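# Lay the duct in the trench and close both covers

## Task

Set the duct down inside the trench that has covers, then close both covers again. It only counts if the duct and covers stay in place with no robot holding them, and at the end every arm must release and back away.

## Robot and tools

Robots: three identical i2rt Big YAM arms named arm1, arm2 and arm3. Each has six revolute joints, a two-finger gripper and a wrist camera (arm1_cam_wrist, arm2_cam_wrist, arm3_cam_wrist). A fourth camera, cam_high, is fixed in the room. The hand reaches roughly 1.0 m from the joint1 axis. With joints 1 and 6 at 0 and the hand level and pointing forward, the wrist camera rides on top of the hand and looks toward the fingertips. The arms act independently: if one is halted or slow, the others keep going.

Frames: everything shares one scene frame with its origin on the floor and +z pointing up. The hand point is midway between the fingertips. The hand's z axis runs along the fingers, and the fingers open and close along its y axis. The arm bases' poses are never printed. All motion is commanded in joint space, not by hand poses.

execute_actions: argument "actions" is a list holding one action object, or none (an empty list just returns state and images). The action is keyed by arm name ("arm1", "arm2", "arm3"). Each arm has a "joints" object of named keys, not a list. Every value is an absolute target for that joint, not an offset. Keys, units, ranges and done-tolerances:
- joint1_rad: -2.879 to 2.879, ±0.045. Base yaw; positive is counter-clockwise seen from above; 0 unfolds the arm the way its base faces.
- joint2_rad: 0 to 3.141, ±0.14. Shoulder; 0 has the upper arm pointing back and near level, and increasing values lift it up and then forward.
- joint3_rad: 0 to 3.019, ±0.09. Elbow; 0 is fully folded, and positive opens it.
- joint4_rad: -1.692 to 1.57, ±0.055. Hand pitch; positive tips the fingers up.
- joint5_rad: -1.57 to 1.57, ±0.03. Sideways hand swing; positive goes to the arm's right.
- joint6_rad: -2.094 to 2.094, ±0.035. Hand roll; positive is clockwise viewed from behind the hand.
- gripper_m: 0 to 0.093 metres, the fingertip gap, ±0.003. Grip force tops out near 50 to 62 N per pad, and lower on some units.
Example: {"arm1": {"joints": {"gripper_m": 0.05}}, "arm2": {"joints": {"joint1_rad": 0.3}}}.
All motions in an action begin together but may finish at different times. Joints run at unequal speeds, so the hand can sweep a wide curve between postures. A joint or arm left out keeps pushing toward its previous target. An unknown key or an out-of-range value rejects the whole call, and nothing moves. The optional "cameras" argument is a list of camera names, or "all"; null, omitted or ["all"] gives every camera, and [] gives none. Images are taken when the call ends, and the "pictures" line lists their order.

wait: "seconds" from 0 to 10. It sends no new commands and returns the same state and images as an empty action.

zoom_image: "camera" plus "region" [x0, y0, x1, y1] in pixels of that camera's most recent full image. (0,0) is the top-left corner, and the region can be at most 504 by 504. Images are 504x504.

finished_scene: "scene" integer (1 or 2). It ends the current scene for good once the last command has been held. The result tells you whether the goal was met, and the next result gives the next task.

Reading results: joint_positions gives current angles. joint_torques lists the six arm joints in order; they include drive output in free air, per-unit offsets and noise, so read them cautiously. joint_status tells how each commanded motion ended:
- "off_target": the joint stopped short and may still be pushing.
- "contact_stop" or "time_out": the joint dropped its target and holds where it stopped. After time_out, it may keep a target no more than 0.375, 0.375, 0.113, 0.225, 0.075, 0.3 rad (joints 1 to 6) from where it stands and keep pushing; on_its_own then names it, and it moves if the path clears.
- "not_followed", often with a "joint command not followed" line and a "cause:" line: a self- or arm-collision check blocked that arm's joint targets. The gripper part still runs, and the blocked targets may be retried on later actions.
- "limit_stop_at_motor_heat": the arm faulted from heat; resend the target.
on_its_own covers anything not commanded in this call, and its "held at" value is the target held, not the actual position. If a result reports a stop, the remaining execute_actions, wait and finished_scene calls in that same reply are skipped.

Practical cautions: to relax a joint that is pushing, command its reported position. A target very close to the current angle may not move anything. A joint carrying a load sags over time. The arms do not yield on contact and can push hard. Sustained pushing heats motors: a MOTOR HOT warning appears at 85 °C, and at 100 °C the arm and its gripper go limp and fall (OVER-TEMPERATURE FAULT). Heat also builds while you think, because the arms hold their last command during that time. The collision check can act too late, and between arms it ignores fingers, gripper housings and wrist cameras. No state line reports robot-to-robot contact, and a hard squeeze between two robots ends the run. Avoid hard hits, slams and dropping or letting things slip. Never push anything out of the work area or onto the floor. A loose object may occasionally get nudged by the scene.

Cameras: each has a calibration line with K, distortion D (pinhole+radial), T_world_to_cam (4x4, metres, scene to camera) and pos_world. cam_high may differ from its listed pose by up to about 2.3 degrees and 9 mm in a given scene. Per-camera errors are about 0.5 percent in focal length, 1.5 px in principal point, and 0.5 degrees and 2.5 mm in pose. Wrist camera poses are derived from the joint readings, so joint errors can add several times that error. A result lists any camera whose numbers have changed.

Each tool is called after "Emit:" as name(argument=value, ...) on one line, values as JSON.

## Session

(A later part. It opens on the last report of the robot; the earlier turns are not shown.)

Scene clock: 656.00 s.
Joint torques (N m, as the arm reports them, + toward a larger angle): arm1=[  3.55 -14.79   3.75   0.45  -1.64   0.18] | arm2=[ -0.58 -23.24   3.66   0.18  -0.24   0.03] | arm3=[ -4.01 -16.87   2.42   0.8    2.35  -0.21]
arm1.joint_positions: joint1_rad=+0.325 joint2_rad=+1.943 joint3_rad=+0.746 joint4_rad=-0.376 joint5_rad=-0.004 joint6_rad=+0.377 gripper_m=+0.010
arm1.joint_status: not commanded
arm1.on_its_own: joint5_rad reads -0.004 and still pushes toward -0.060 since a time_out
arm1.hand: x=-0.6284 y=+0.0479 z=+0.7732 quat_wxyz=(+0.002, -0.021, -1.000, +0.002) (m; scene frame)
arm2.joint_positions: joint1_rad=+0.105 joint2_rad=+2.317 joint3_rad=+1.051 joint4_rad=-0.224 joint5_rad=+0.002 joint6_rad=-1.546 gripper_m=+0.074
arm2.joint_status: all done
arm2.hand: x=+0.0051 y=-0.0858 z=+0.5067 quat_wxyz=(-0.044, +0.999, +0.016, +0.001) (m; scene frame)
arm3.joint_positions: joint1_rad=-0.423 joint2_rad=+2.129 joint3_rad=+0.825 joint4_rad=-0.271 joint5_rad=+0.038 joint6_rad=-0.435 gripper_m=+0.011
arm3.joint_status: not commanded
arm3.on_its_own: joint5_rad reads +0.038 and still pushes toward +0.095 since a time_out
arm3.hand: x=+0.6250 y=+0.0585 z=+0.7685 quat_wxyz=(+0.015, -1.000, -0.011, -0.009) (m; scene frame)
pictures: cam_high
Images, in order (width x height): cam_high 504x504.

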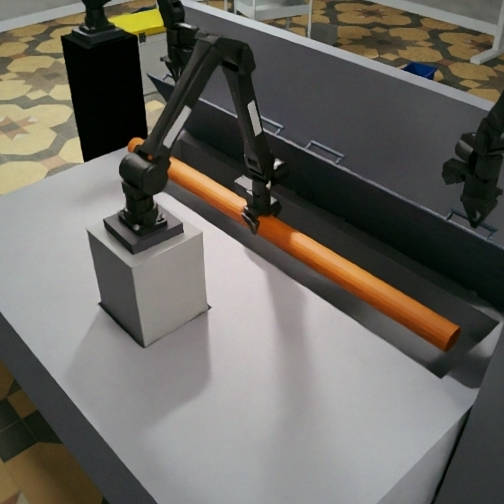

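Emit:
execute_actions(actions=[{"arm2":{"joints":{"joint2_rad":2.425,"joint3_rad":1.178,"joint4_rad":-0.148,"joint6_rad":-1.524}}}], cameras=["cam_high"])

Emit:
zoom_image(camera="cam_high", region=[190, 100, 360, 270])

Emit:
zoom_image(camera="cam_high", region=[384, 280, 504, 400])

Scene clock: 678.63 s.
Joint torques (N m, as the arm reports them, + toward a larger angle): arm1=[  3.64 -14.76   3.73   0.4   -1.64   0.19] | arm2=[ -0.04 -23.19   3.29   0.27  -0.25   0.15] | arm3=[ -4.01 -16.82   2.41   0.81   2.36  -0.22]
arm1.joint_positions: joint1_rad=+0.325 joint2_rad=+1.943 joint3_rad=+0.746 joint4_rad=-0.376 joint5_rad=-0.004 joint6_rad=+0.377 gripper_m=+0.010
arm1.joint_status: not commanded
arm1.on_its_own: joint5_rad reads -0.004 and still pushes toward -0.060 since a time_out
arm1.hand: x=-0.6284 y=+0.0479 z=+0.7732 quat_wxyz=(+0.002, -0.021, -1.000, +0.002) (m; scene frame)
arm2.joint_positions: joint1_rad=+0.105 joint2_rad=+2.494 joint3_rad=+1.153 joint4_rad=-0.155 joint5_rad=+0.002 joint6_rad=-1.530 gripper_m=+0.074
arm2.joint_status: all done
arm2.hand: x=+0.0049 y=-0.0788 z=+0.4413 quat_wxyz=(-0.041, +0.999, +0.008, +0.001) (m; scene frame)
arm3.joint_positions: joint1_rad=-0.423 joint2_rad=+2.129 joint3_rad=+0.825 joint4_rad=-0.271 joint5_rad=+0.038 joint6_rad=-0.435 gripper_m=+0.011
arm3.joint_status: not commanded
arm3.on_its_own: joint5_rad reads +0.038 and still pushes toward +0.095 since a time_out
arm3.hand: x=+0.6250 y=+0.0585 z=+0.7685 quat_wxyz=(+0.015, -1.000, -0.011, -0.009) (m; scene frame)
pictures: cam_high
Images, in order (width x height): cam_high 504x504.

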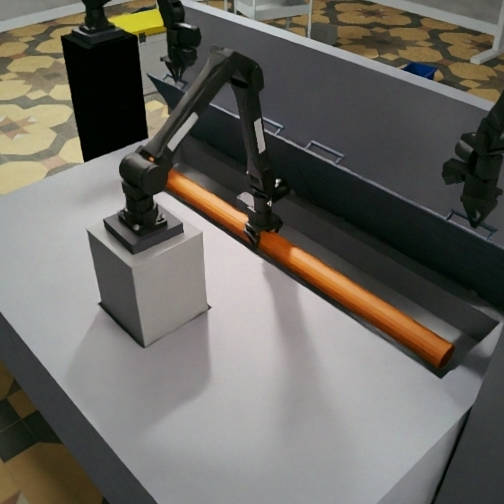

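Region (190, 100, 360, 270) of cam_high's 504x504 image, scaled by 2.965, with more detail than that image has.

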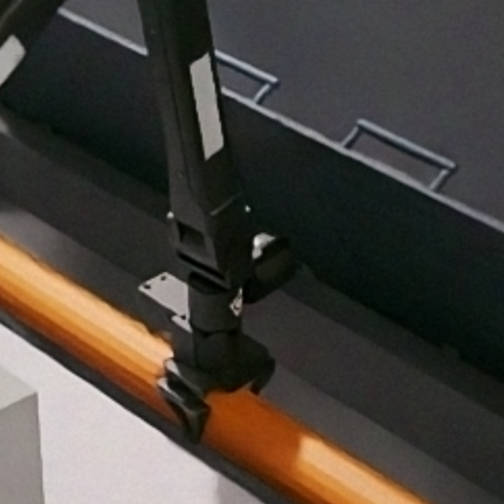

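Region (384, 280, 504, 400) of cam_high's 504x504 image, scaled by 4.200, with more detail than that image has.

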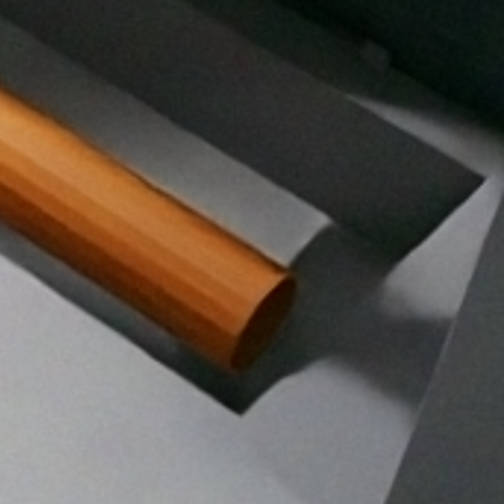

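Emit:
execute_actions(actions=[{"arm2":{"joints":{"joint2_rad":2.531,"joint3_rad":1.311,"joint4_rad":-0.178}}}], cameras=["cam_high"])

Emit:
zoom_image(camera="cam_high", region=[190, 100, 360, 270])

Emit:
zoom_image(camera="cam_high", region=[384, 260, 504, 380])

Scene clock: 683.70 s.
Joint torques (N m, as the arm reports them, + toward a larger angle): arm1=[  3.57 -14.71   3.72   0.42  -1.64   0.19] | arm2=[ -0.14 -23.54   3.53   0.03  -0.2    0.13] | arm3=[ -3.86 -16.86   2.42   0.83   2.36  -0.22]
arm1.joint_positions: joint1_rad=+0.325 joint2_rad=+1.943 joint3_rad=+0.746 joint4_rad=-0.376 joint5_rad=-0.004 joint6_rad=+0.377 gripper_m=+0.010
arm1.joint_status: not commanded
arm1.on_its_own: joint5_rad reads -0.004 and still pushes toward -0.060 since a time_out
arm1.hand: x=-0.6284 y=+0.0479 z=+0.7732 quat_wxyz=(+0.002, -0.021, -1.000, +0.002) (m; scene frame)
arm2.joint_positions: joint1_rad=+0.105 joint2_rad=+2.596 joint3_rad=+1.286 joint4_rad=-0.173 joint5_rad=+0.002 joint6_rad=-1.530 gripper_m=+0.074
arm2.joint_status: all done
arm2.hand: x=+0.0033 y=-0.0472 z=+0.4090 quat_wxyz=(-0.048, +0.999, +0.008, +0.001) (m; scene frame)
arm3.joint_positions: joint1_rad=-0.423 joint2_rad=+2.129 joint3_rad=+0.825 joint4_rad=-0.271 joint5_rad=+0.038 joint6_rad=-0.435 gripper_m=+0.011
arm3.joint_status: not commanded
arm3.on_its_own: joint5_rad reads +0.038 and still pushes toward +0.095 since a time_out
arm3.hand: x=+0.6250 y=+0.0585 z=+0.7685 quat_wxyz=(+0.015, -1.000, -0.011, -0.009) (m; scene frame)
pictures: cam_high
Images, in order (width x height): cam_high 504x504.

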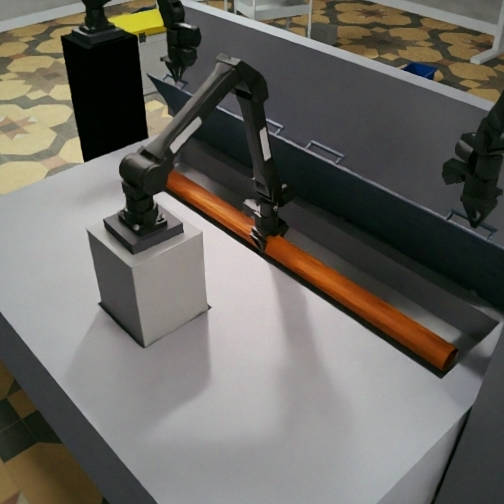

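Region (190, 100, 360, 270) of cam_high's 504x504 image, scaled by 2.965, with more detail than that image has.

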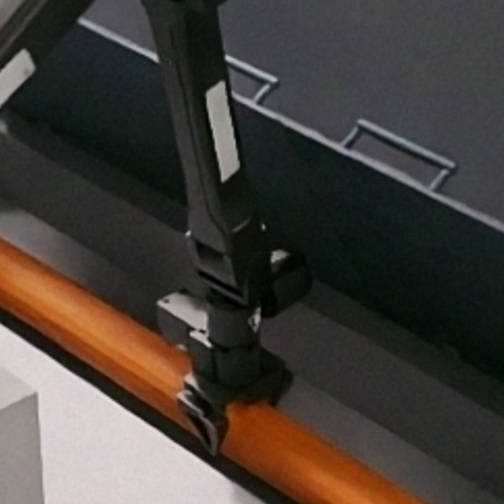

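Region (384, 260, 504, 380) of cam_high's 504x504 image, scaled by 4.200, with more detail than that image has.

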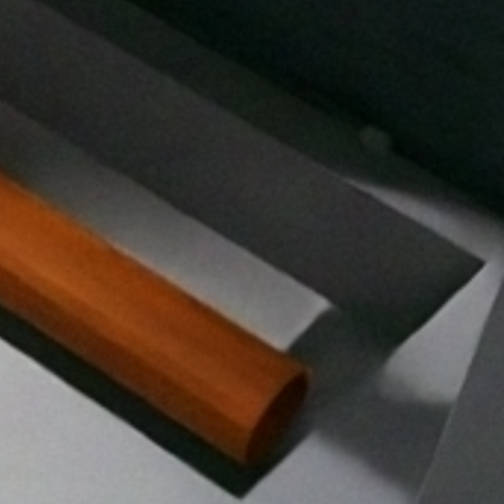

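Emit:
execute_actions(actions=[{"arm2":{"joints":{"joint2_rad":2.612,"joint3_rad":1.392}}}], cameras=["cam_high"])

Emit:
zoom_image(camera="cam_high", region=[384, 260, 504, 380])

Emit:
zoom_image(camera="cam_high", region=[130, 110, 300, 260])

Scene clock: 688.60 s.
Joint torques (N m, as the arm reports them, + toward a larger angle): arm1=[  3.51 -14.7    3.75   0.43  -1.64   0.19] | arm2=[  0.02 -25.24   3.78  -0.01  -0.24   0.12] | arm3=[ -3.95 -16.97   2.46   0.84   2.35  -0.2 ]
arm1.joint_positions: joint1_rad=+0.325 joint2_rad=+1.943 joint3_rad=+0.746 joint4_rad=-0.376 joint5_rad=-0.004 joint6_rad=+0.377 gripper_m=+0.010
arm1.joint_status: not commanded
arm1.on_its_own: joint5_rad reads -0.004 and still pushes toward -0.060 since a time_out
arm1.hand: x=-0.6284 y=+0.0479 z=+0.7732 quat_wxyz=(+0.002, -0.021, -1.000, +0.002) (m; scene frame)
arm2.joint_positions: joint1_rad=+0.105 joint2_rad=+2.676 joint3_rad=+1.365 joint4_rad=-0.175 joint5_rad=+0.002 joint6_rad=-1.530 gripper_m=+0.074
arm2.joint_status: all done
arm2.hand: x=+0.0029 y=-0.0385 z=+0.3796 quat_wxyz=(-0.046, +0.999, +0.008, +0.001) (m; scene frame)
arm3.joint_positions: joint1_rad=-0.423 joint2_rad=+2.129 joint3_rad=+0.825 joint4_rad=-0.271 joint5_rad=+0.038 joint6_rad=-0.435 gripper_m=+0.011
arm3.joint_status: not commanded
arm3.on_its_own: joint5_rad reads +0.038 and still pushes toward +0.095 since a time_out
arm3.hand: x=+0.6250 y=+0.0585 z=+0.7685 quat_wxyz=(+0.015, -1.000, -0.011, -0.009) (m; scene frame)
pictures: cam_high
Images, in order (width x height): cam_high 504x504.

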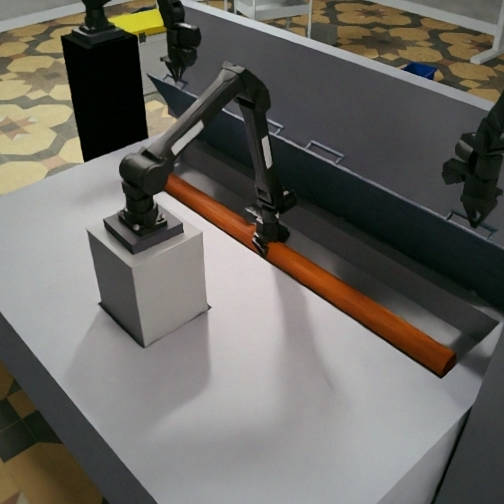

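Region (384, 260, 504, 380) of cam_high's 504x504 image, scaled by 4.200, with more detail than that image has.

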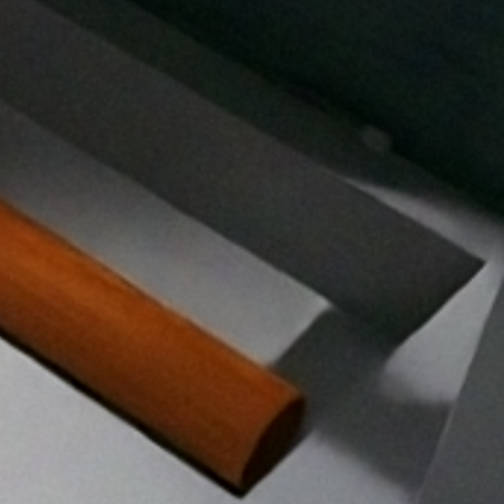

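Region (130, 110, 300, 260) of cam_high's 504x504 image, scaled by 2.965, with more detail than that image has; it fills the top 445 rows of this view, and the rest is white.

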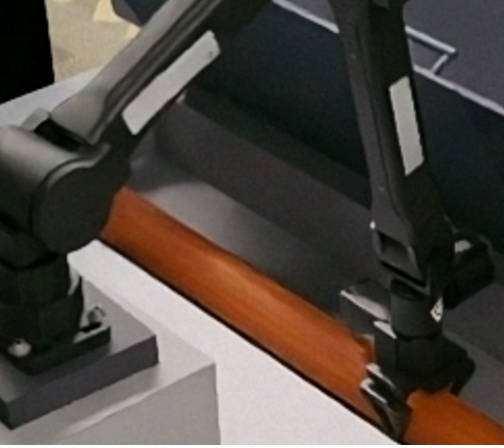

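Emit:
execute_actions(actions=[{"arm2":{"joints":{"joint2_rad":2.642}}}], cameras=["cam_high"])

Emit:
zoom_image(camera="cam_high", region=[384, 260, 504, 380])

Scene clock: 690.67 s.
Joint torques (N m, as the arm reports them, + toward a larger angle): arm1=[  3.62 -14.74   3.72   0.44  -1.63   0.19] | arm2=[ -0.18 -23.23   3.44   0.19  -0.22   0.12] | arm3=[ -4.01 -16.84   2.47   0.81   2.36  -0.21]
arm1.joint_positions: joint1_rad=+0.325 joint2_rad=+1.943 joint3_rad=+0.746 joint4_rad=-0.376 joint5_rad=-0.004 joint6_rad=+0.377 gripper_m=+0.010
arm1.joint_status: not commanded
arm1.on_its_own: joint5_rad reads -0.004 and still pushes toward -0.060 since a time_out
arm1.hand: x=-0.6284 y=+0.0479 z=+0.7732 quat_wxyz=(+0.002, -0.021, -1.000, +0.002) (m; scene frame)
arm2.joint_positions: joint1_rad=+0.105 joint2_rad=+2.693 joint3_rad=+1.365 joint4_rad=-0.175 joint5_rad=+0.002 joint6_rad=-1.530 gripper_m=+0.074
arm2.joint_status: all done
arm2.hand: x=+0.0034 y=-0.0472 z=+0.3712 quat_wxyz=(-0.037, +0.999, +0.008, +0.001) (m; scene frame)
arm3.joint_positions: joint1_rad=-0.423 joint2_rad=+2.129 joint3_rad=+0.825 joint4_rad=-0.271 joint5_rad=+0.038 joint6_rad=-0.435 gripper_m=+0.011
arm3.joint_status: not commanded
arm3.on_its_own: joint5_rad reads +0.038 and still pushes toward +0.095 since a time_out
arm3.hand: x=+0.6250 y=+0.0585 z=+0.7685 quat_wxyz=(+0.015, -1.000, -0.011, -0.009) (m; scene frame)
pictures: cam_high
Images, in order (width x height): cam_high 504x504.

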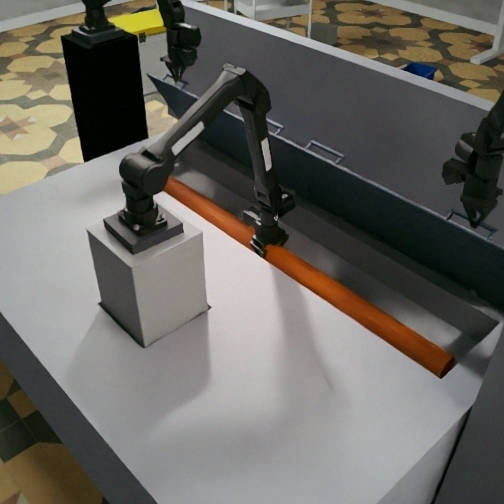

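Region (384, 260, 504, 380) of cam_high's 504x504 image, scaled by 4.200, with more detail than that image has.

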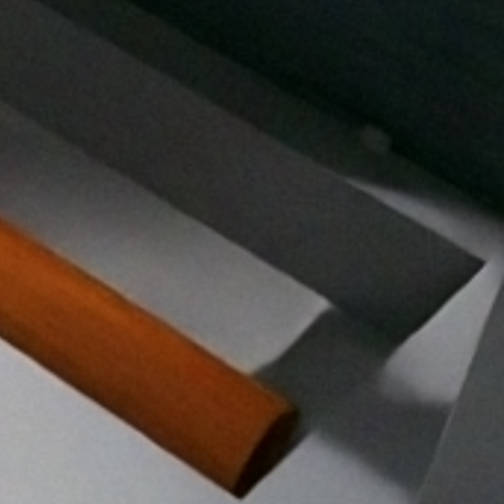

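Emit:
execute_actions(actions=[{"arm2":{"joints":{"joint2_rad":2.67,"joint3_rad":1.42}}}], cameras=["cam_high"])

Emit:
zoom_image(camera="cam_high", region=[384, 260, 504, 380])

Scene clock: 694.60 s.
Joint torques (N m, as the arm reports them, + toward a larger angle): arm1=[  3.57 -14.83   3.73   0.43  -1.64   0.19] | arm2=[ -0.06 -21.39   5.     0.16  -0.23   0.1 ] | arm3=[ -4.   -16.86   2.45   0.85   2.36  -0.21]
arm1.joint_positions: joint1_rad=+0.325 joint2_rad=+1.943 joint3_rad=+0.746 joint4_rad=-0.376 joint5_rad=-0.004 joint6_rad=+0.377 gripper_m=+0.010
arm1.joint_status: not commanded
arm1.on_its_own: joint5_rad reads -0.004 and still pushes toward -0.060 since a time_out
arm1.hand: x=-0.6284 y=+0.0479 z=+0.7732 quat_wxyz=(+0.002, -0.021, -1.000, +0.002) (m; scene frame)
arm2.joint_positions: joint1_rad=+0.105 joint2_rad=+2.695 joint3_rad=+1.371 joint4_rad=-0.178 joint5_rad=+0.002 joint6_rad=-1.530 gripper_m=+0.074
arm2.joint_status: all done
arm2.hand: x=+0.0033 y=-0.0457 z=+0.3708 quat_wxyz=(-0.037, +0.999, +0.008, +0.001) (m; scene frame)
arm3.joint_positions: joint1_rad=-0.423 joint2_rad=+2.129 joint3_rad=+0.825 joint4_rad=-0.271 joint5_rad=+0.038 joint6_rad=-0.435 gripper_m=+0.011
arm3.joint_status: not commanded
arm3.on_its_own: joint5_rad reads +0.038 and still pushes toward +0.095 since a time_out
arm3.hand: x=+0.6250 y=+0.0585 z=+0.7685 quat_wxyz=(+0.015, -1.000, -0.011, -0.009) (m; scene frame)
pictures: cam_high
Images, in order (width x height): cam_high 504x504.

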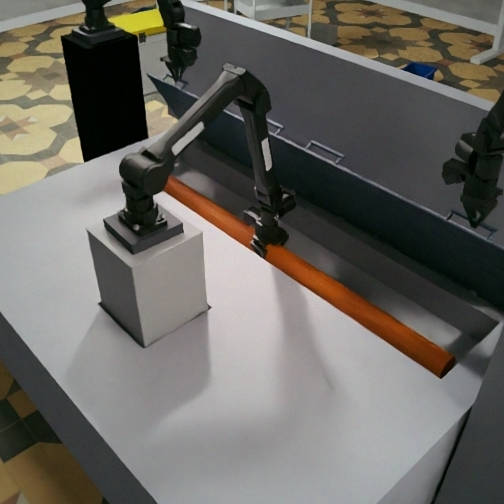

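Region (384, 260, 504, 380) of cam_high's 504x504 image, scaled by 4.200, with more detail than that image has.

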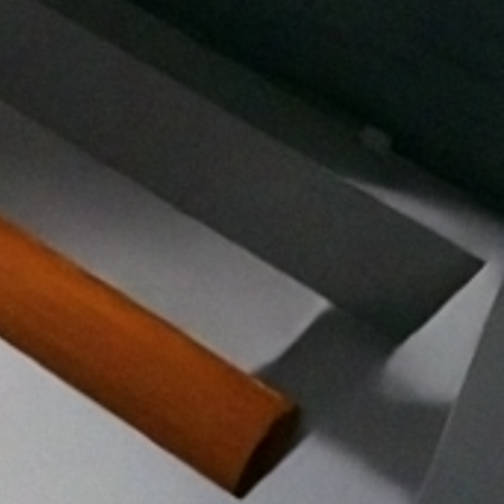

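Emit:
execute_actions(actions=[{"arm2":{"joints":{"joint2_rad":2.692,"joint3_rad":1.374}}}], cameras=[])

Emit:
execute_actions(actions=[{"arm2":{"joints":{"gripper_m":0.088}}}], cameras=["cam_high", "arm2_cam_wrist"])

Scene clock: 698.70 s.
Joint torques (N m, as the arm reports them, + toward a larger angle): arm1=[  3.45 -14.83   3.76   0.4   -1.63   0.18] | arm2=[ -0.25 -19.77   2.05   0.17  -0.23   0.12] | arm3=[ -4.03 -16.83   2.42   0.84   2.36  -0.21]
arm1.joint_positions: joint1_rad=+0.325 joint2_rad=+1.943 joint3_rad=+0.746 joint4_rad=-0.376 joint5_rad=-0.004 joint6_rad=+0.377 gripper_m=+0.010
arm1.joint_status: not commanded
arm1.on_its_own: joint5_rad reads -0.004 and still pushes toward -0.060 since a time_out
arm1.hand: x=-0.6284 y=+0.0479 z=+0.7732 quat_wxyz=(+0.002, -0.021, -1.000, +0.002) (m; scene frame)
arm2.joint_positions: joint1_rad=+0.105 joint2_rad=+2.697 joint3_rad=+1.370 joint4_rad=-0.178 joint5_rad=+0.002 joint6_rad=-1.530 gripper_m=+0.074
arm2.joint_status: all done
arm2.hand: x=+0.0034 y=-0.0470 z=+0.3701 quat_wxyz=(-0.036, +0.999, +0.008, +0.001) (m; scene frame)
arm3.joint_positions: joint1_rad=-0.423 joint2_rad=+2.129 joint3_rad=+0.825 joint4_rad=-0.271 joint5_rad=+0.038 joint6_rad=-0.435 gripper_m=+0.011
arm3.joint_status: not commanded
arm3.on_its_own: joint5_rad reads +0.038 and still pushes toward +0.095 since a time_out
arm3.hand: x=+0.6250 y=+0.0585 z=+0.7685 quat_wxyz=(+0.015, -1.000, -0.011, -0.009) (m; scene frame)
pictures: none
No camera images: the call's "cameras" was empty. Leave "cameras" out to get every camera's image.

Scene clock: 699.33 s.
Joint torques (N m, as the arm reports them, + toward a larger angle): arm1=[  3.66 -14.72   3.75   0.41  -1.63   0.18] | arm2=[ -0.02 -19.92   1.86   0.03  -0.21   0.13] | arm3=[ -3.9  -16.81   2.39   0.82   2.35  -0.21]
arm1.joint_positions: joint1_rad=+0.325 joint2_rad=+1.943 joint3_rad=+0.746 joint4_rad=-0.376 joint5_rad=-0.004 joint6_rad=+0.377 gripper_m=+0.010
arm1.joint_status: not commanded
arm1.on_its_own: joint5_rad reads -0.004 and still pushes toward -0.060 since a time_out
arm1.hand: x=-0.6284 y=+0.0479 z=+0.7732 quat_wxyz=(+0.002, -0.021, -1.000, +0.002) (m; scene frame)
arm2.joint_positions: joint1_rad=+0.105 joint2_rad=+2.697 joint3_rad=+1.370 joint4_rad=-0.178 joint5_rad=+0.002 joint6_rad=-1.530 gripper_m=+0.088
arm2.joint_status: all done
arm2.hand: x=+0.0034 y=-0.0467 z=+0.3702 quat_wxyz=(-0.037, +0.999, +0.008, +0.001) (m; scene frame)
arm3.joint_positions: joint1_rad=-0.423 joint2_rad=+2.129 joint3_rad=+0.825 joint4_rad=-0.271 joint5_rad=+0.038 joint6_rad=-0.435 gripper_m=+0.011
arm3.joint_status: not commanded
arm3.on_its_own: joint5_rad reads +0.038 and still pushes toward +0.095 since a time_out
arm3.hand: x=+0.6250 y=+0.0585 z=+0.7685 quat_wxyz=(+0.015, -1.000, -0.011, -0.009) (m; scene frame)
pictures: arm2_cam_wrist, cam_high
camera_calibration (this result's frames):
arm2_cam_wrist: T_world_to_cam=[[-0.0163573, 0.998656, 0.049177, 0.0259497], [0.81485, -0.0151884, 0.579473, -0.209674], [0.579441, 0.0495505, -0.813507, 0.425214], [0, 0, 0, 1]] pos_world=[-0.0751088, -0.050169, 0.466138]
Images, in order (width x height): arm2_cam_wrist 504x504, cam_high 504x504.

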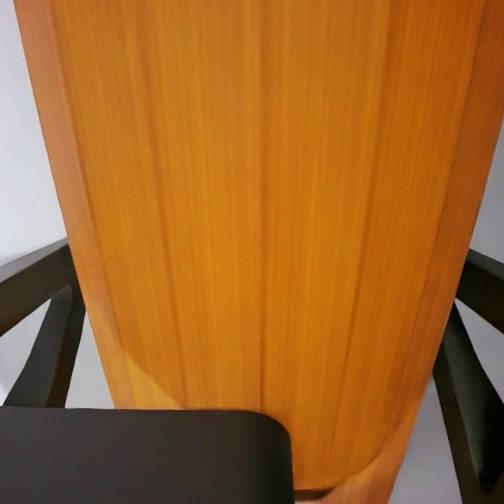

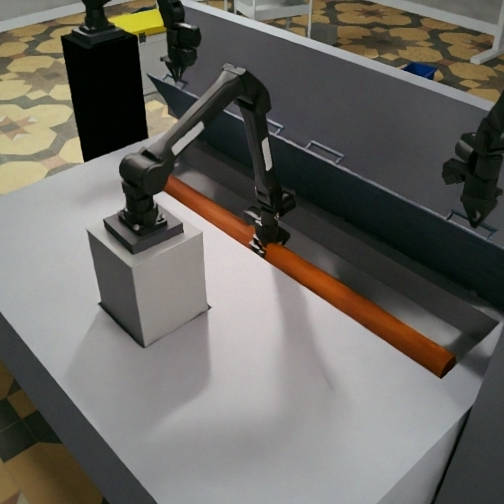

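Emit:
execute_actions(actions=[{"arm2":{"joints":{"joint2_rad":2.48,"joint3_rad":1.2,"joint4_rad":-0.196}}}], cameras=["cam_high"])

Scene clock: 712.30 s.
Joint torques (N m, as the arm reports them, + toward a larger angle): arm1=[  3.49 -14.82   3.73   0.42  -1.64   0.19] | arm2=[ -0.13 -19.32   2.32  -0.47  -0.23   0.12] | arm3=[ -3.98 -16.93   2.41   0.78   2.36  -0.22]
arm1.joint_positions: joint1_rad=+0.325 joint2_rad=+1.943 joint3_rad=+0.746 joint4_rad=-0.376 joint5_rad=-0.004 joint6_rad=+0.377 gripper_m=+0.010
arm1.joint_status: not commanded
arm1.on_its_own: joint5_rad reads -0.004 and still pushes toward -0.060 since a time_out
arm1.hand: x=-0.6284 y=+0.0479 z=+0.7732 quat_wxyz=(+0.002, -0.021, -1.000, +0.002) (m; scene frame)
arm2.joint_positions: joint1_rad=+0.105 joint2_rad=+2.489 joint3_rad=+1.197 joint4_rad=-0.186 joint5_rad=+0.002 joint6_rad=-1.530 gripper_m=+0.088
arm2.joint_status: all done
arm2.hand: x=+0.0038 y=-0.0569 z=+0.4485 quat_wxyz=(-0.050, +0.999, +0.008, +0.001) (m; scene frame)
arm3.joint_positions: joint1_rad=-0.423 joint2_rad=+2.129 joint3_rad=+0.825 joint4_rad=-0.271 joint5_rad=+0.038 joint6_rad=-0.435 gripper_m=+0.011
arm3.joint_status: not commanded
arm3.on_its_own: joint5_rad reads +0.038 and still pushes toward +0.095 since a time_out
arm3.hand: x=+0.6250 y=+0.0585 z=+0.7685 quat_wxyz=(+0.015, -1.000, -0.011, -0.009) (m; scene frame)
pictures: cam_high
Images, in order (width x height): cam_high 504x504.

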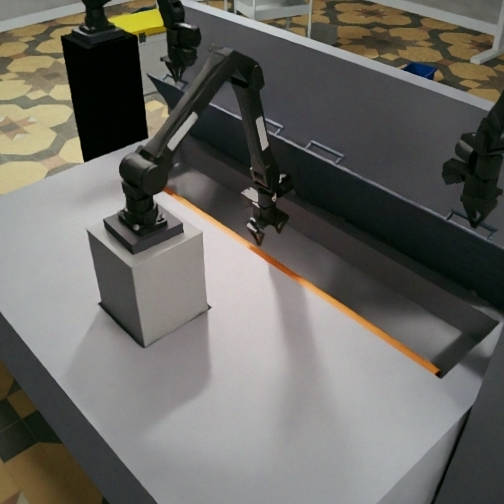

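Emit:
execute_actions(actions=[{"arm2":{"joints":{"joint2_rad":1.784,"joint3_rad":0.431,"joint4_rad":-0.218}}}], cameras=["cam_high"])

Emit:
zoom_image(camera="cam_high", region=[364, 270, 504, 400])

Emit:
zoom_image(camera="cam_high", region=[110, 110, 260, 240])

Scene clock: 717.37 s.
Joint torques (N m, as the arm reports them, + toward a larger angle): arm1=[  3.59 -14.81   3.73   0.42  -1.65   0.19] | arm2=[ -0.24 -11.13   1.67  -0.5   -0.23   0.1 ] | arm3=[ -4.04 -16.8    2.42   0.82   2.35  -0.2 ]
arm1.joint_positions: joint1_rad=+0.325 joint2_rad=+1.943 joint3_rad=+0.746 joint4_rad=-0.376 joint5_rad=-0.004 joint6_rad=+0.377 gripper_m=+0.010
arm1.joint_status: not commanded
arm1.on_its_own: joint5_rad reads -0.004 and still pushes toward -0.060 since a time_out
arm1.hand: x=-0.6284 y=+0.0479 z=+0.7732 quat_wxyz=(+0.002, -0.021, -1.000, +0.002) (m; scene frame)
arm2.joint_positions: joint1_rad=+0.105 joint2_rad=+1.806 joint3_rad=+0.423 joint4_rad=-0.208 joint5_rad=+0.002 joint6_rad=-1.530 gripper_m=+0.088
arm2.joint_status: all done
arm2.hand: x=+0.0175 y=-0.3069 z=+0.6141 quat_wxyz=(+0.007, +1.000, +0.008, +0.003) (m; scene frame)
arm3.joint_positions: joint1_rad=-0.423 joint2_rad=+2.129 joint3_rad=+0.825 joint4_rad=-0.271 joint5_rad=+0.038 joint6_rad=-0.435 gripper_m=+0.011
arm3.joint_status: not commanded
arm3.on_its_own: joint5_rad reads +0.038 and still pushes toward +0.095 since a time_out
arm3.hand: x=+0.6250 y=+0.0585 z=+0.7685 quat_wxyz=(+0.015, -1.000, -0.011, -0.009) (m; scene frame)
pictures: cam_high
Images, in order (width x height): cam_high 504x504.

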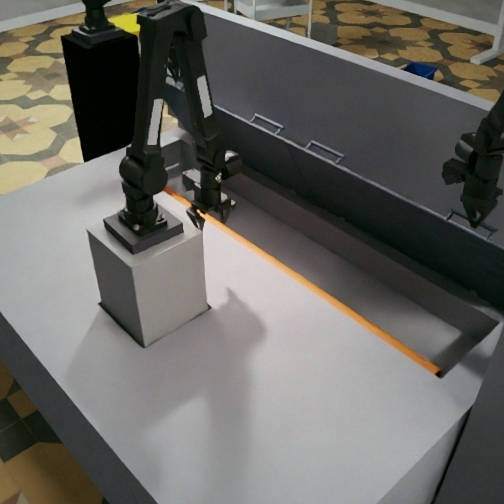

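Region (364, 270, 504, 400) of cam_high's 504x504 image, scaled by 3.600, with more detail than that image has; it fills the top 468 rows of this view, and the rest is white.

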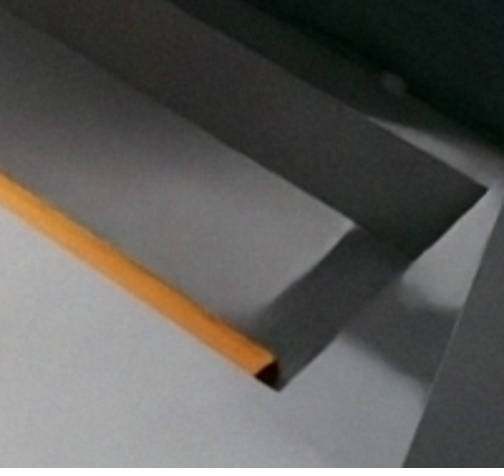

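Region (110, 110, 260, 240) of cam_high's 504x504 image, scaled by 3.360, with more detail than that image has; it fills the top 437 rows of this view, and the rest is white.

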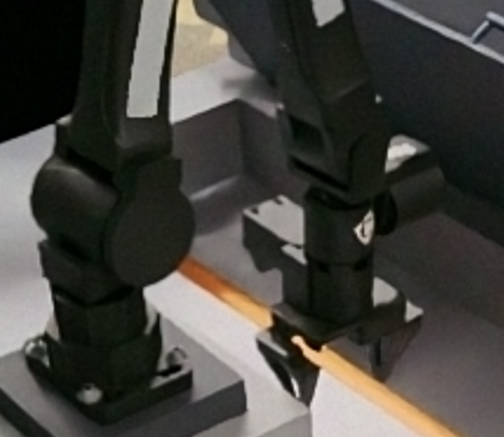

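Emit:
execute_actions(actions=[{"arm1":{"joints":{"joint1_rad":0.108,"joint2_rad":2.089,"joint3_rad":0.719,"joint4_rad":-0.2,"joint6_rad":0.075}},"arm3":{"joints":{"joint1_rad":-0.227,"joint2_rad":2.27,"joint3_rad":0.799,"joint4_rad":-0.1,"joint6_rad":-0.18}}}], cameras=["cam_high"])

Scene clock: 755.17 s.
Joint torques (N m, as the arm reports them, + toward a larger angle): arm1=[  3.89 -17.9    0.86  -0.22  -1.54  -0.11] | arm2=[ -0.01 -10.29   1.87  -0.27  -0.24   0.1 ] | arm3=[ -5.15 -19.11  -0.29  -0.01   2.21  -0.09]
arm1.joint_positions: joint1_rad=+0.056 joint2_rad=+2.123 joint3_rad=+0.724 joint4_rad=-0.184 joint5_rad=-0.008 joint6_rad=+0.087 gripper_m=+0.010
arm1.joint_status: joint1_rad time_out (moved -0.269 of -0.217); the others done
arm1.on_its_own: joint1_rad reads +0.056 and still pushes toward +0.108 since a time_out; joint5_rad reads -0.008 and still pushes toward -0.060 since a time_out
arm1.hand: x=-0.6303 y=-0.0487 z=+0.7119 quat_wxyz=(+0.007, -0.011, -1.000, +0.000) (m; scene frame)
arm2.joint_positions: joint1_rad=+0.105 joint2_rad=+1.806 joint3_rad=+0.423 joint4_rad=-0.208 joint5_rad=+0.002 joint6_rad=-1.530 gripper_m=+0.088
arm2.joint_status: not commanded
arm2.hand: x=+0.0175 y=-0.3069 z=+0.6141 quat_wxyz=(+0.007, +1.000, +0.008, +0.003) (m; scene frame)
arm3.joint_positions: joint1_rad=-0.169 joint2_rad=+2.300 joint3_rad=+0.806 joint4_rad=-0.093 joint5_rad=+0.042 joint6_rad=-0.170 gripper_m=+0.011
arm3.joint_status: joint1_rad time_out (moved +0.254 of +0.196); the others done
arm3.on_its_own: joint1_rad reads -0.169 and still pushes toward -0.227 since a time_out; joint5_rad reads +0.042 and still pushes toward +0.095 since a time_out
arm3.hand: x=+0.6250 y=-0.0373 z=+0.7085 quat_wxyz=(+0.018, -1.000, -0.005, -0.010) (m; scene frame)
pictures: cam_high
Images, in order (width x height): cam_high 504x504.

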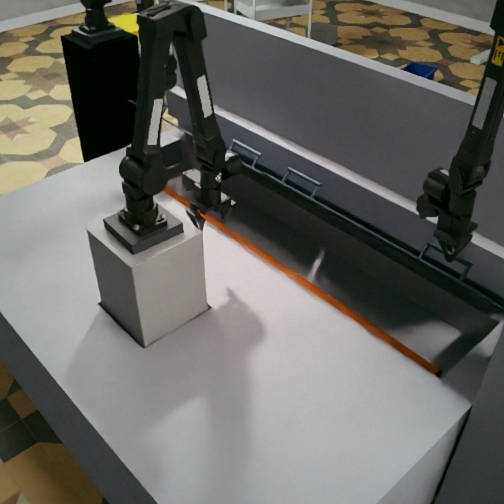

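Emit:
execute_actions(actions=[{"arm1":{"joints":{"joint1_rad":-0.141,"joint2_rad":2.405,"joint3_rad":0.827,"joint4_rad":0.007,"joint6_rad":-0.16}},"arm3":{"joints":{"joint1_rad":0.022,"joint2_rad":2.568,"joint3_rad":0.92,"joint4_rad":0.077,"joint6_rad":0.056}}}], cameras=["cam_high"])

Scene clock: 763.30 s.
Joint torques (N m, as the arm reports them, + toward a larger angle): arm1=[  3.21 -20.82  -2.59  -0.33  -1.18  -0.08] | arm2=[ -0.16 -10.64   1.82  -0.3   -0.25   0.12] | arm3=[ -4.49 -22.13  -3.38  -0.42   2.1   -0.11]
arm1.joint_positions: joint1_rad=-0.181 joint2_rad=+2.455 joint3_rad=+0.852 joint4_rad=+0.027 joint5_rad=-0.019 joint6_rad=-0.153 gripper_m=+0.010
arm1.joint_status: all done
arm1.on_its_own: joint5_rad reads -0.019 and still pushes toward -0.060 since a time_out
arm1.hand: x=-0.6312 y=-0.1286 z=+0.6079 quat_wxyz=(+0.002, -0.010, -1.000, -0.006) (m; scene frame)
arm2.joint_positions: joint1_rad=+0.105 joint2_rad=+1.806 joint3_rad=+0.423 joint4_rad=-0.208 joint5_rad=+0.002 joint6_rad=-1.530 gripper_m=+0.088
arm2.joint_status: not commanded
arm2.hand: x=+0.0175 y=-0.3069 z=+0.6141 quat_wxyz=(+0.007, +1.000, +0.008, +0.003) (m; scene frame)
arm3.joint_positions: joint1_rad=+0.072 joint2_rad=+2.619 joint3_rad=+0.950 joint4_rad=+0.093 joint5_rad=+0.045 joint6_rad=+0.071 gripper_m=+0.011
arm3.joint_status: joint1_rad time_out (moved +0.241 of +0.191); the others done
arm3.on_its_own: joint1_rad reads +0.072 and still pushes toward +0.022 since a time_out; joint5_rad reads +0.045 and still pushes toward +0.095 since a time_out
arm3.hand: x=+0.6243 y=-0.1206 z=+0.6023 quat_wxyz=(+0.022, -1.000, -0.005, +0.000) (m; scene frame)
pictures: cam_high
Images, in order (width x height): cam_high 504x504.

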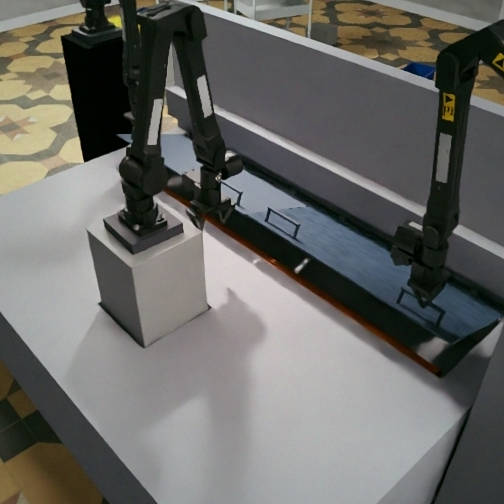

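Emit:
execute_actions(actions=[{"arm1":{"joints":{"joint1_rad":-0.265,"joint2_rad":2.633,"joint3_rad":0.973,"joint4_rad":0.089,"joint6_rad":-0.265}},"arm3":{"joints":{"joint1_rad":0.16,"joint2_rad":2.783,"joint3_rad":1.08,"joint4_rad":0.132,"joint6_rad":0.175}}}], cameras=["cam_high"])

Scene clock: 768.07 s.
Joint torques (N m, as the arm reports them, + toward a larger angle): arm1=[  1.19 -21.94  -3.95  -0.43  -0.33  -0.14] | arm2=[  0.03 -10.39   1.82  -0.38  -0.23   0.09] | arm3=[ -1.04 -22.92  -4.49  -0.55   0.8    0.  ]
arm1.joint_positions: joint1_rad=-0.274 joint2_rad=+2.687 joint3_rad=+1.006 joint4_rad=+0.110 joint5_rad=-0.047 joint6_rad=-0.253 gripper_m=+0.010
arm1.joint_status: all done
arm1.hand: x=-0.6311 y=-0.1574 z=+0.5280 quat_wxyz=(-0.005, -0.006, -1.000, -0.019) (m; scene frame)
arm2.joint_positions: joint1_rad=+0.105 joint2_rad=+1.806 joint3_rad=+0.423 joint4_rad=-0.208 joint5_rad=+0.002 joint6_rad=-1.530 gripper_m=+0.088
arm2.joint_status: not commanded
arm2.hand: x=+0.0175 y=-0.3069 z=+0.6141 quat_wxyz=(+0.007, +1.000, +0.008, +0.003) (m; scene frame)
arm3.joint_positions: joint1_rad=+0.174 joint2_rad=+2.840 joint3_rad=+1.120 joint4_rad=+0.151 joint5_rad=+0.077 joint6_rad=+0.177 gripper_m=+0.011
arm3.joint_status: all done
arm3.on_its_own: joint5_rad moved +0.032 to your old target +0.095
arm3.hand: x=+0.6251 y=-0.1507 z=+0.5226 quat_wxyz=(+0.036, -0.999, -0.003, +0.009) (m; scene frame)
pictures: cam_high
Images, in order (width x height): cam_high 504x504.

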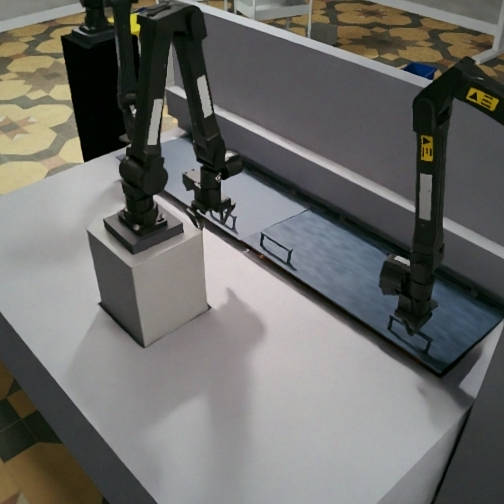

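Emit:
execute_actions(actions=[{"arm1":{"joints":{"joint1_rad":-0.288,"joint2_rad":2.72,"joint3_rad":1.04,"joint4_rad":0.109,"joint6_rad":-0.28}},"arm3":{"joints":{"joint1_rad":0.188,"joint2_rad":2.866,"joint3_rad":1.156,"joint4_rad":0.14,"joint6_rad":0.19}}}], cameras=["cam_high"])

Scene clock: 770.80 s.
Joint torques (N m, as the arm reports them, + toward a larger angle): arm1=[  0.65 -21.06  -3.59  -0.18  -0.26  -0.14] | arm2=[ -0.03 -10.75   1.82  -0.31  -0.24   0.12] | arm3=[ -0.27 -22.2   -3.94  -0.33   0.55  -0.02]
arm1.joint_positions: joint1_rad=-0.288 joint2_rad=+2.763 joint3_rad=+1.067 joint4_rad=+0.125 joint5_rad=-0.048 joint6_rad=-0.267 gripper_m=+0.010
arm1.joint_status: all done
arm1.hand: x=-0.6313 y=-0.1622 z=+0.5003 quat_wxyz=(-0.005, -0.006, -1.000, -0.020) (m; scene frame)
arm2.joint_positions: joint1_rad=+0.105 joint2_rad=+1.806 joint3_rad=+0.423 joint4_rad=-0.208 joint5_rad=+0.002 joint6_rad=-1.530 gripper_m=+0.088
arm2.joint_status: not commanded
arm2.hand: x=+0.0175 y=-0.3069 z=+0.6141 quat_wxyz=(+0.007, +1.000, +0.008, +0.003) (m; scene frame)
arm3.joint_positions: joint1_rad=+0.191 joint2_rad=+2.912 joint3_rad=+1.188 joint4_rad=+0.154 joint5_rad=+0.083 joint6_rad=+0.195 gripper_m=+0.011
arm3.joint_status: all done
arm3.hand: x=+0.6253 y=-0.1560 z=+0.4953 quat_wxyz=(+0.039, -0.999, -0.003, +0.010) (m; scene frame)
pictures: cam_high
Images, in order (width x height): cam_high 504x504.

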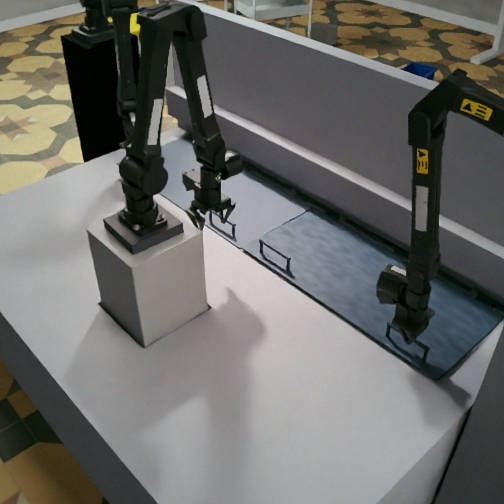

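Emit:
execute_actions(actions=[{"arm1":{"joints":{"joint2_rad":2.785,"joint3_rad":1.095,"joint4_rad":0.121}},"arm3":{"joints":{"joint2_rad":2.928,"joint3_rad":1.217,"joint4_rad":0.142}}}], cameras=["cam_high", "arm1_cam_wrist", "arm3_cam_wrist"])

Scene clock: 773.77 s.
Joint torques (N m, as the arm reports them, + toward a larger angle): arm1=[  0.57 -15.06   0.55   0.72  -0.26  -0.13] | arm2=[  0.18 -10.74   1.85  -0.25  -0.22   0.11] | arm3=[ -0.4  -18.63  -1.1   -0.13   0.7   -0.04]
arm1.joint_positions: joint1_rad=-0.288 joint2_rad=+2.766 joint3_rad=+1.073 joint4_rad=+0.117 joint5_rad=-0.048 joint6_rad=-0.267 gripper_m=+0.010
arm1.joint_status: all done
arm1.hand: x=-0.6304 y=-0.1625 z=+0.4993 quat_wxyz=(-0.004, -0.006, -1.000, -0.020) (m; scene frame)
arm2.joint_positions: joint1_rad=+0.105 joint2_rad=+1.806 joint3_rad=+0.423 joint4_rad=-0.208 joint5_rad=+0.002 joint6_rad=-1.530 gripper_m=+0.088
arm2.joint_status: not commanded
arm2.hand: x=+0.0175 y=-0.3069 z=+0.6141 quat_wxyz=(+0.007, +1.000, +0.008, +0.003) (m; scene frame)
arm3.joint_positions: joint1_rad=+0.193 joint2_rad=+2.935 joint3_rad=+1.212 joint4_rad=+0.152 joint5_rad=+0.080 joint6_rad=+0.196 gripper_m=+0.010
arm3.joint_status: all done
arm3.hand: x=+0.6250 y=-0.1571 z=+0.4861 quat_wxyz=(+0.038, -0.999, -0.003, +0.009) (m; scene frame)
pictures: arm1_cam_wrist, arm3_cam_wrist, cam_high
camera_calibration (this result's frames):
arm1_cam_wrist: T_world_to_cam=[[0.00407878, -0.999343, -0.0360079, -0.139346], [-0.813162, -0.0242724, 0.581532, -0.80099], [-0.582024, 0.0269083, -0.812726, 0.171284], [0, 0, 0, 1]] pos_world=[-0.551074, -0.163305, 0.599991]
arm3_cam_wrist: T_world_to_cam=[[-0.0142965, 0.996416, 0.083372, 0.128075], [0.83028, -0.0346313, 0.556269, -0.790658], [0.557163, 0.0771748, -0.826809, 0.186483], [0, 0, 0, 1]] pos_world=[0.554397, -0.169389, 0.583327]
Images, in order (width x height): arm1_cam_wrist 504x504, arm3_cam_wrist 504x504, cam_high 504x504.

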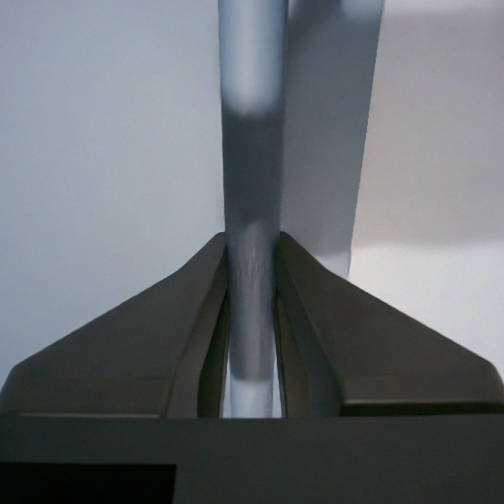

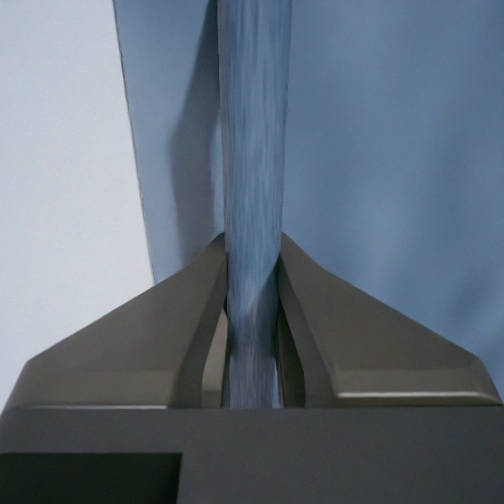

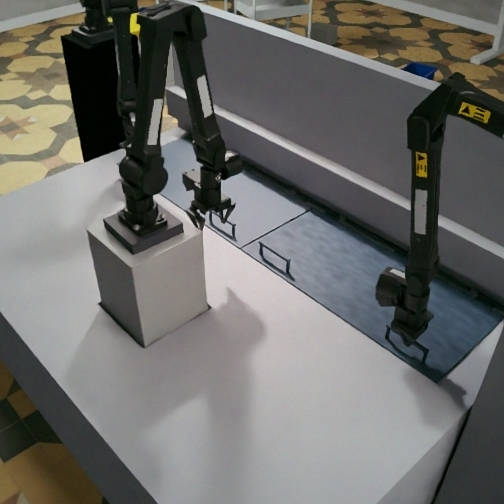

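Emit:
zoom_image(camera="cam_high", region=[190, 180, 330, 290])

Emit:
zoom_image(camera="cam_high", region=[90, 110, 230, 230])

Emit:
zoom_image(camera="cam_high", region=[364, 270, 504, 400])

Region (190, 180, 330, 290) of cam_high's 504x504 image, scaled by 3.600, with more detail than that image has; it fills the top 396 rows of this view, and the rest is white.

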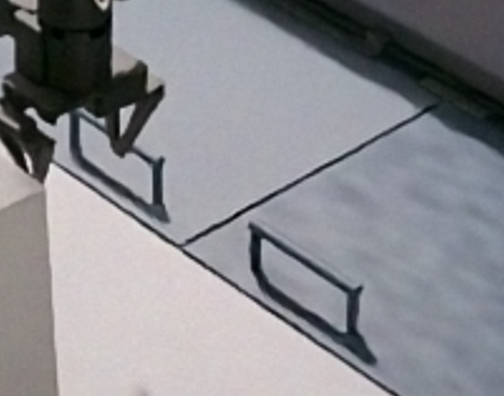

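Region (90, 110, 230, 230) of cam_high's 504x504 image, scaled by 3.600, with more detail than that image has; it fills the top 432 rows of this view, and the rest is white.

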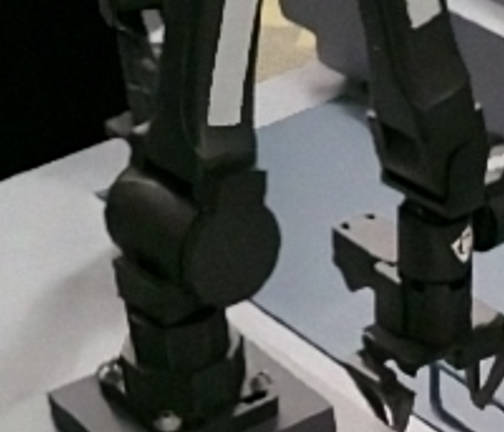

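Region (364, 270, 504, 400) of cam_high's 504x504 image, scaled by 3.600, with more detail than that image has; it fills the top 468 rows of this view, and the rest is white.

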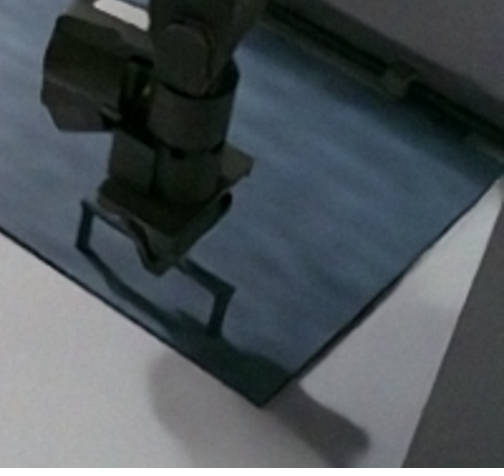

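Emit:
execute_actions(actions=[{"arm1":{"joints":{"gripper_m":0.05,"joint2_rad":2.762,"joint3_rad":1.07}},"arm3":{"joints":{"gripper_m":0.05}}}], cameras=["cam_high"])

Scene clock: 778.67 s.
Joint torques (N m, as the arm reports them, + toward a larger angle): arm1=[  0.61 -17.07  -1.58   0.61  -0.04  -0.1 ] | arm2=[ -0.28 -10.73   1.78  -0.33  -0.23   0.12] | arm3=[ -0.32 -18.74  -1.15  -0.1    0.14  -0.04]
arm1.joint_positions: joint1_rad=-0.288 joint2_rad=+2.766 joint3_rad=+1.073 joint4_rad=+0.117 joint5_rad=-0.055 joint6_rad=-0.271 gripper_m=+0.050
arm1.joint_status: all done
arm1.hand: x=-0.6301 y=-0.1614 z=+0.4993 quat_wxyz=(-0.005, -0.004, -1.000, -0.023) (m; scene frame)
arm2.joint_positions: joint1_rad=+0.105 joint2_rad=+1.806 joint3_rad=+0.423 joint4_rad=-0.208 joint5_rad=+0.002 joint6_rad=-1.530 gripper_m=+0.088
arm2.joint_status: not commanded
arm2.hand: x=+0.0175 y=-0.3069 z=+0.6141 quat_wxyz=(+0.007, +1.000, +0.008, +0.003) (m; scene frame)
arm3.joint_positions: joint1_rad=+0.192 joint2_rad=+2.935 joint3_rad=+1.213 joint4_rad=+0.151 joint5_rad=+0.093 joint6_rad=+0.196 gripper_m=+0.050
arm3.joint_status: all done
arm3.hand: x=+0.6244 y=-0.1548 z=+0.4863 quat_wxyz=(+0.044, -0.999, -0.003, +0.010) (m; scene frame)
pictures: cam_high
Images, in order (width x height): cam_high 504x504.

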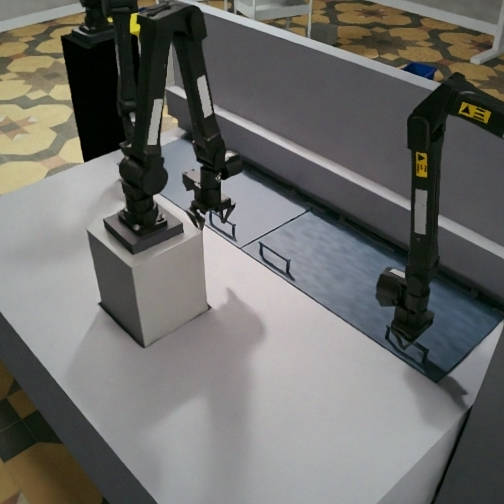

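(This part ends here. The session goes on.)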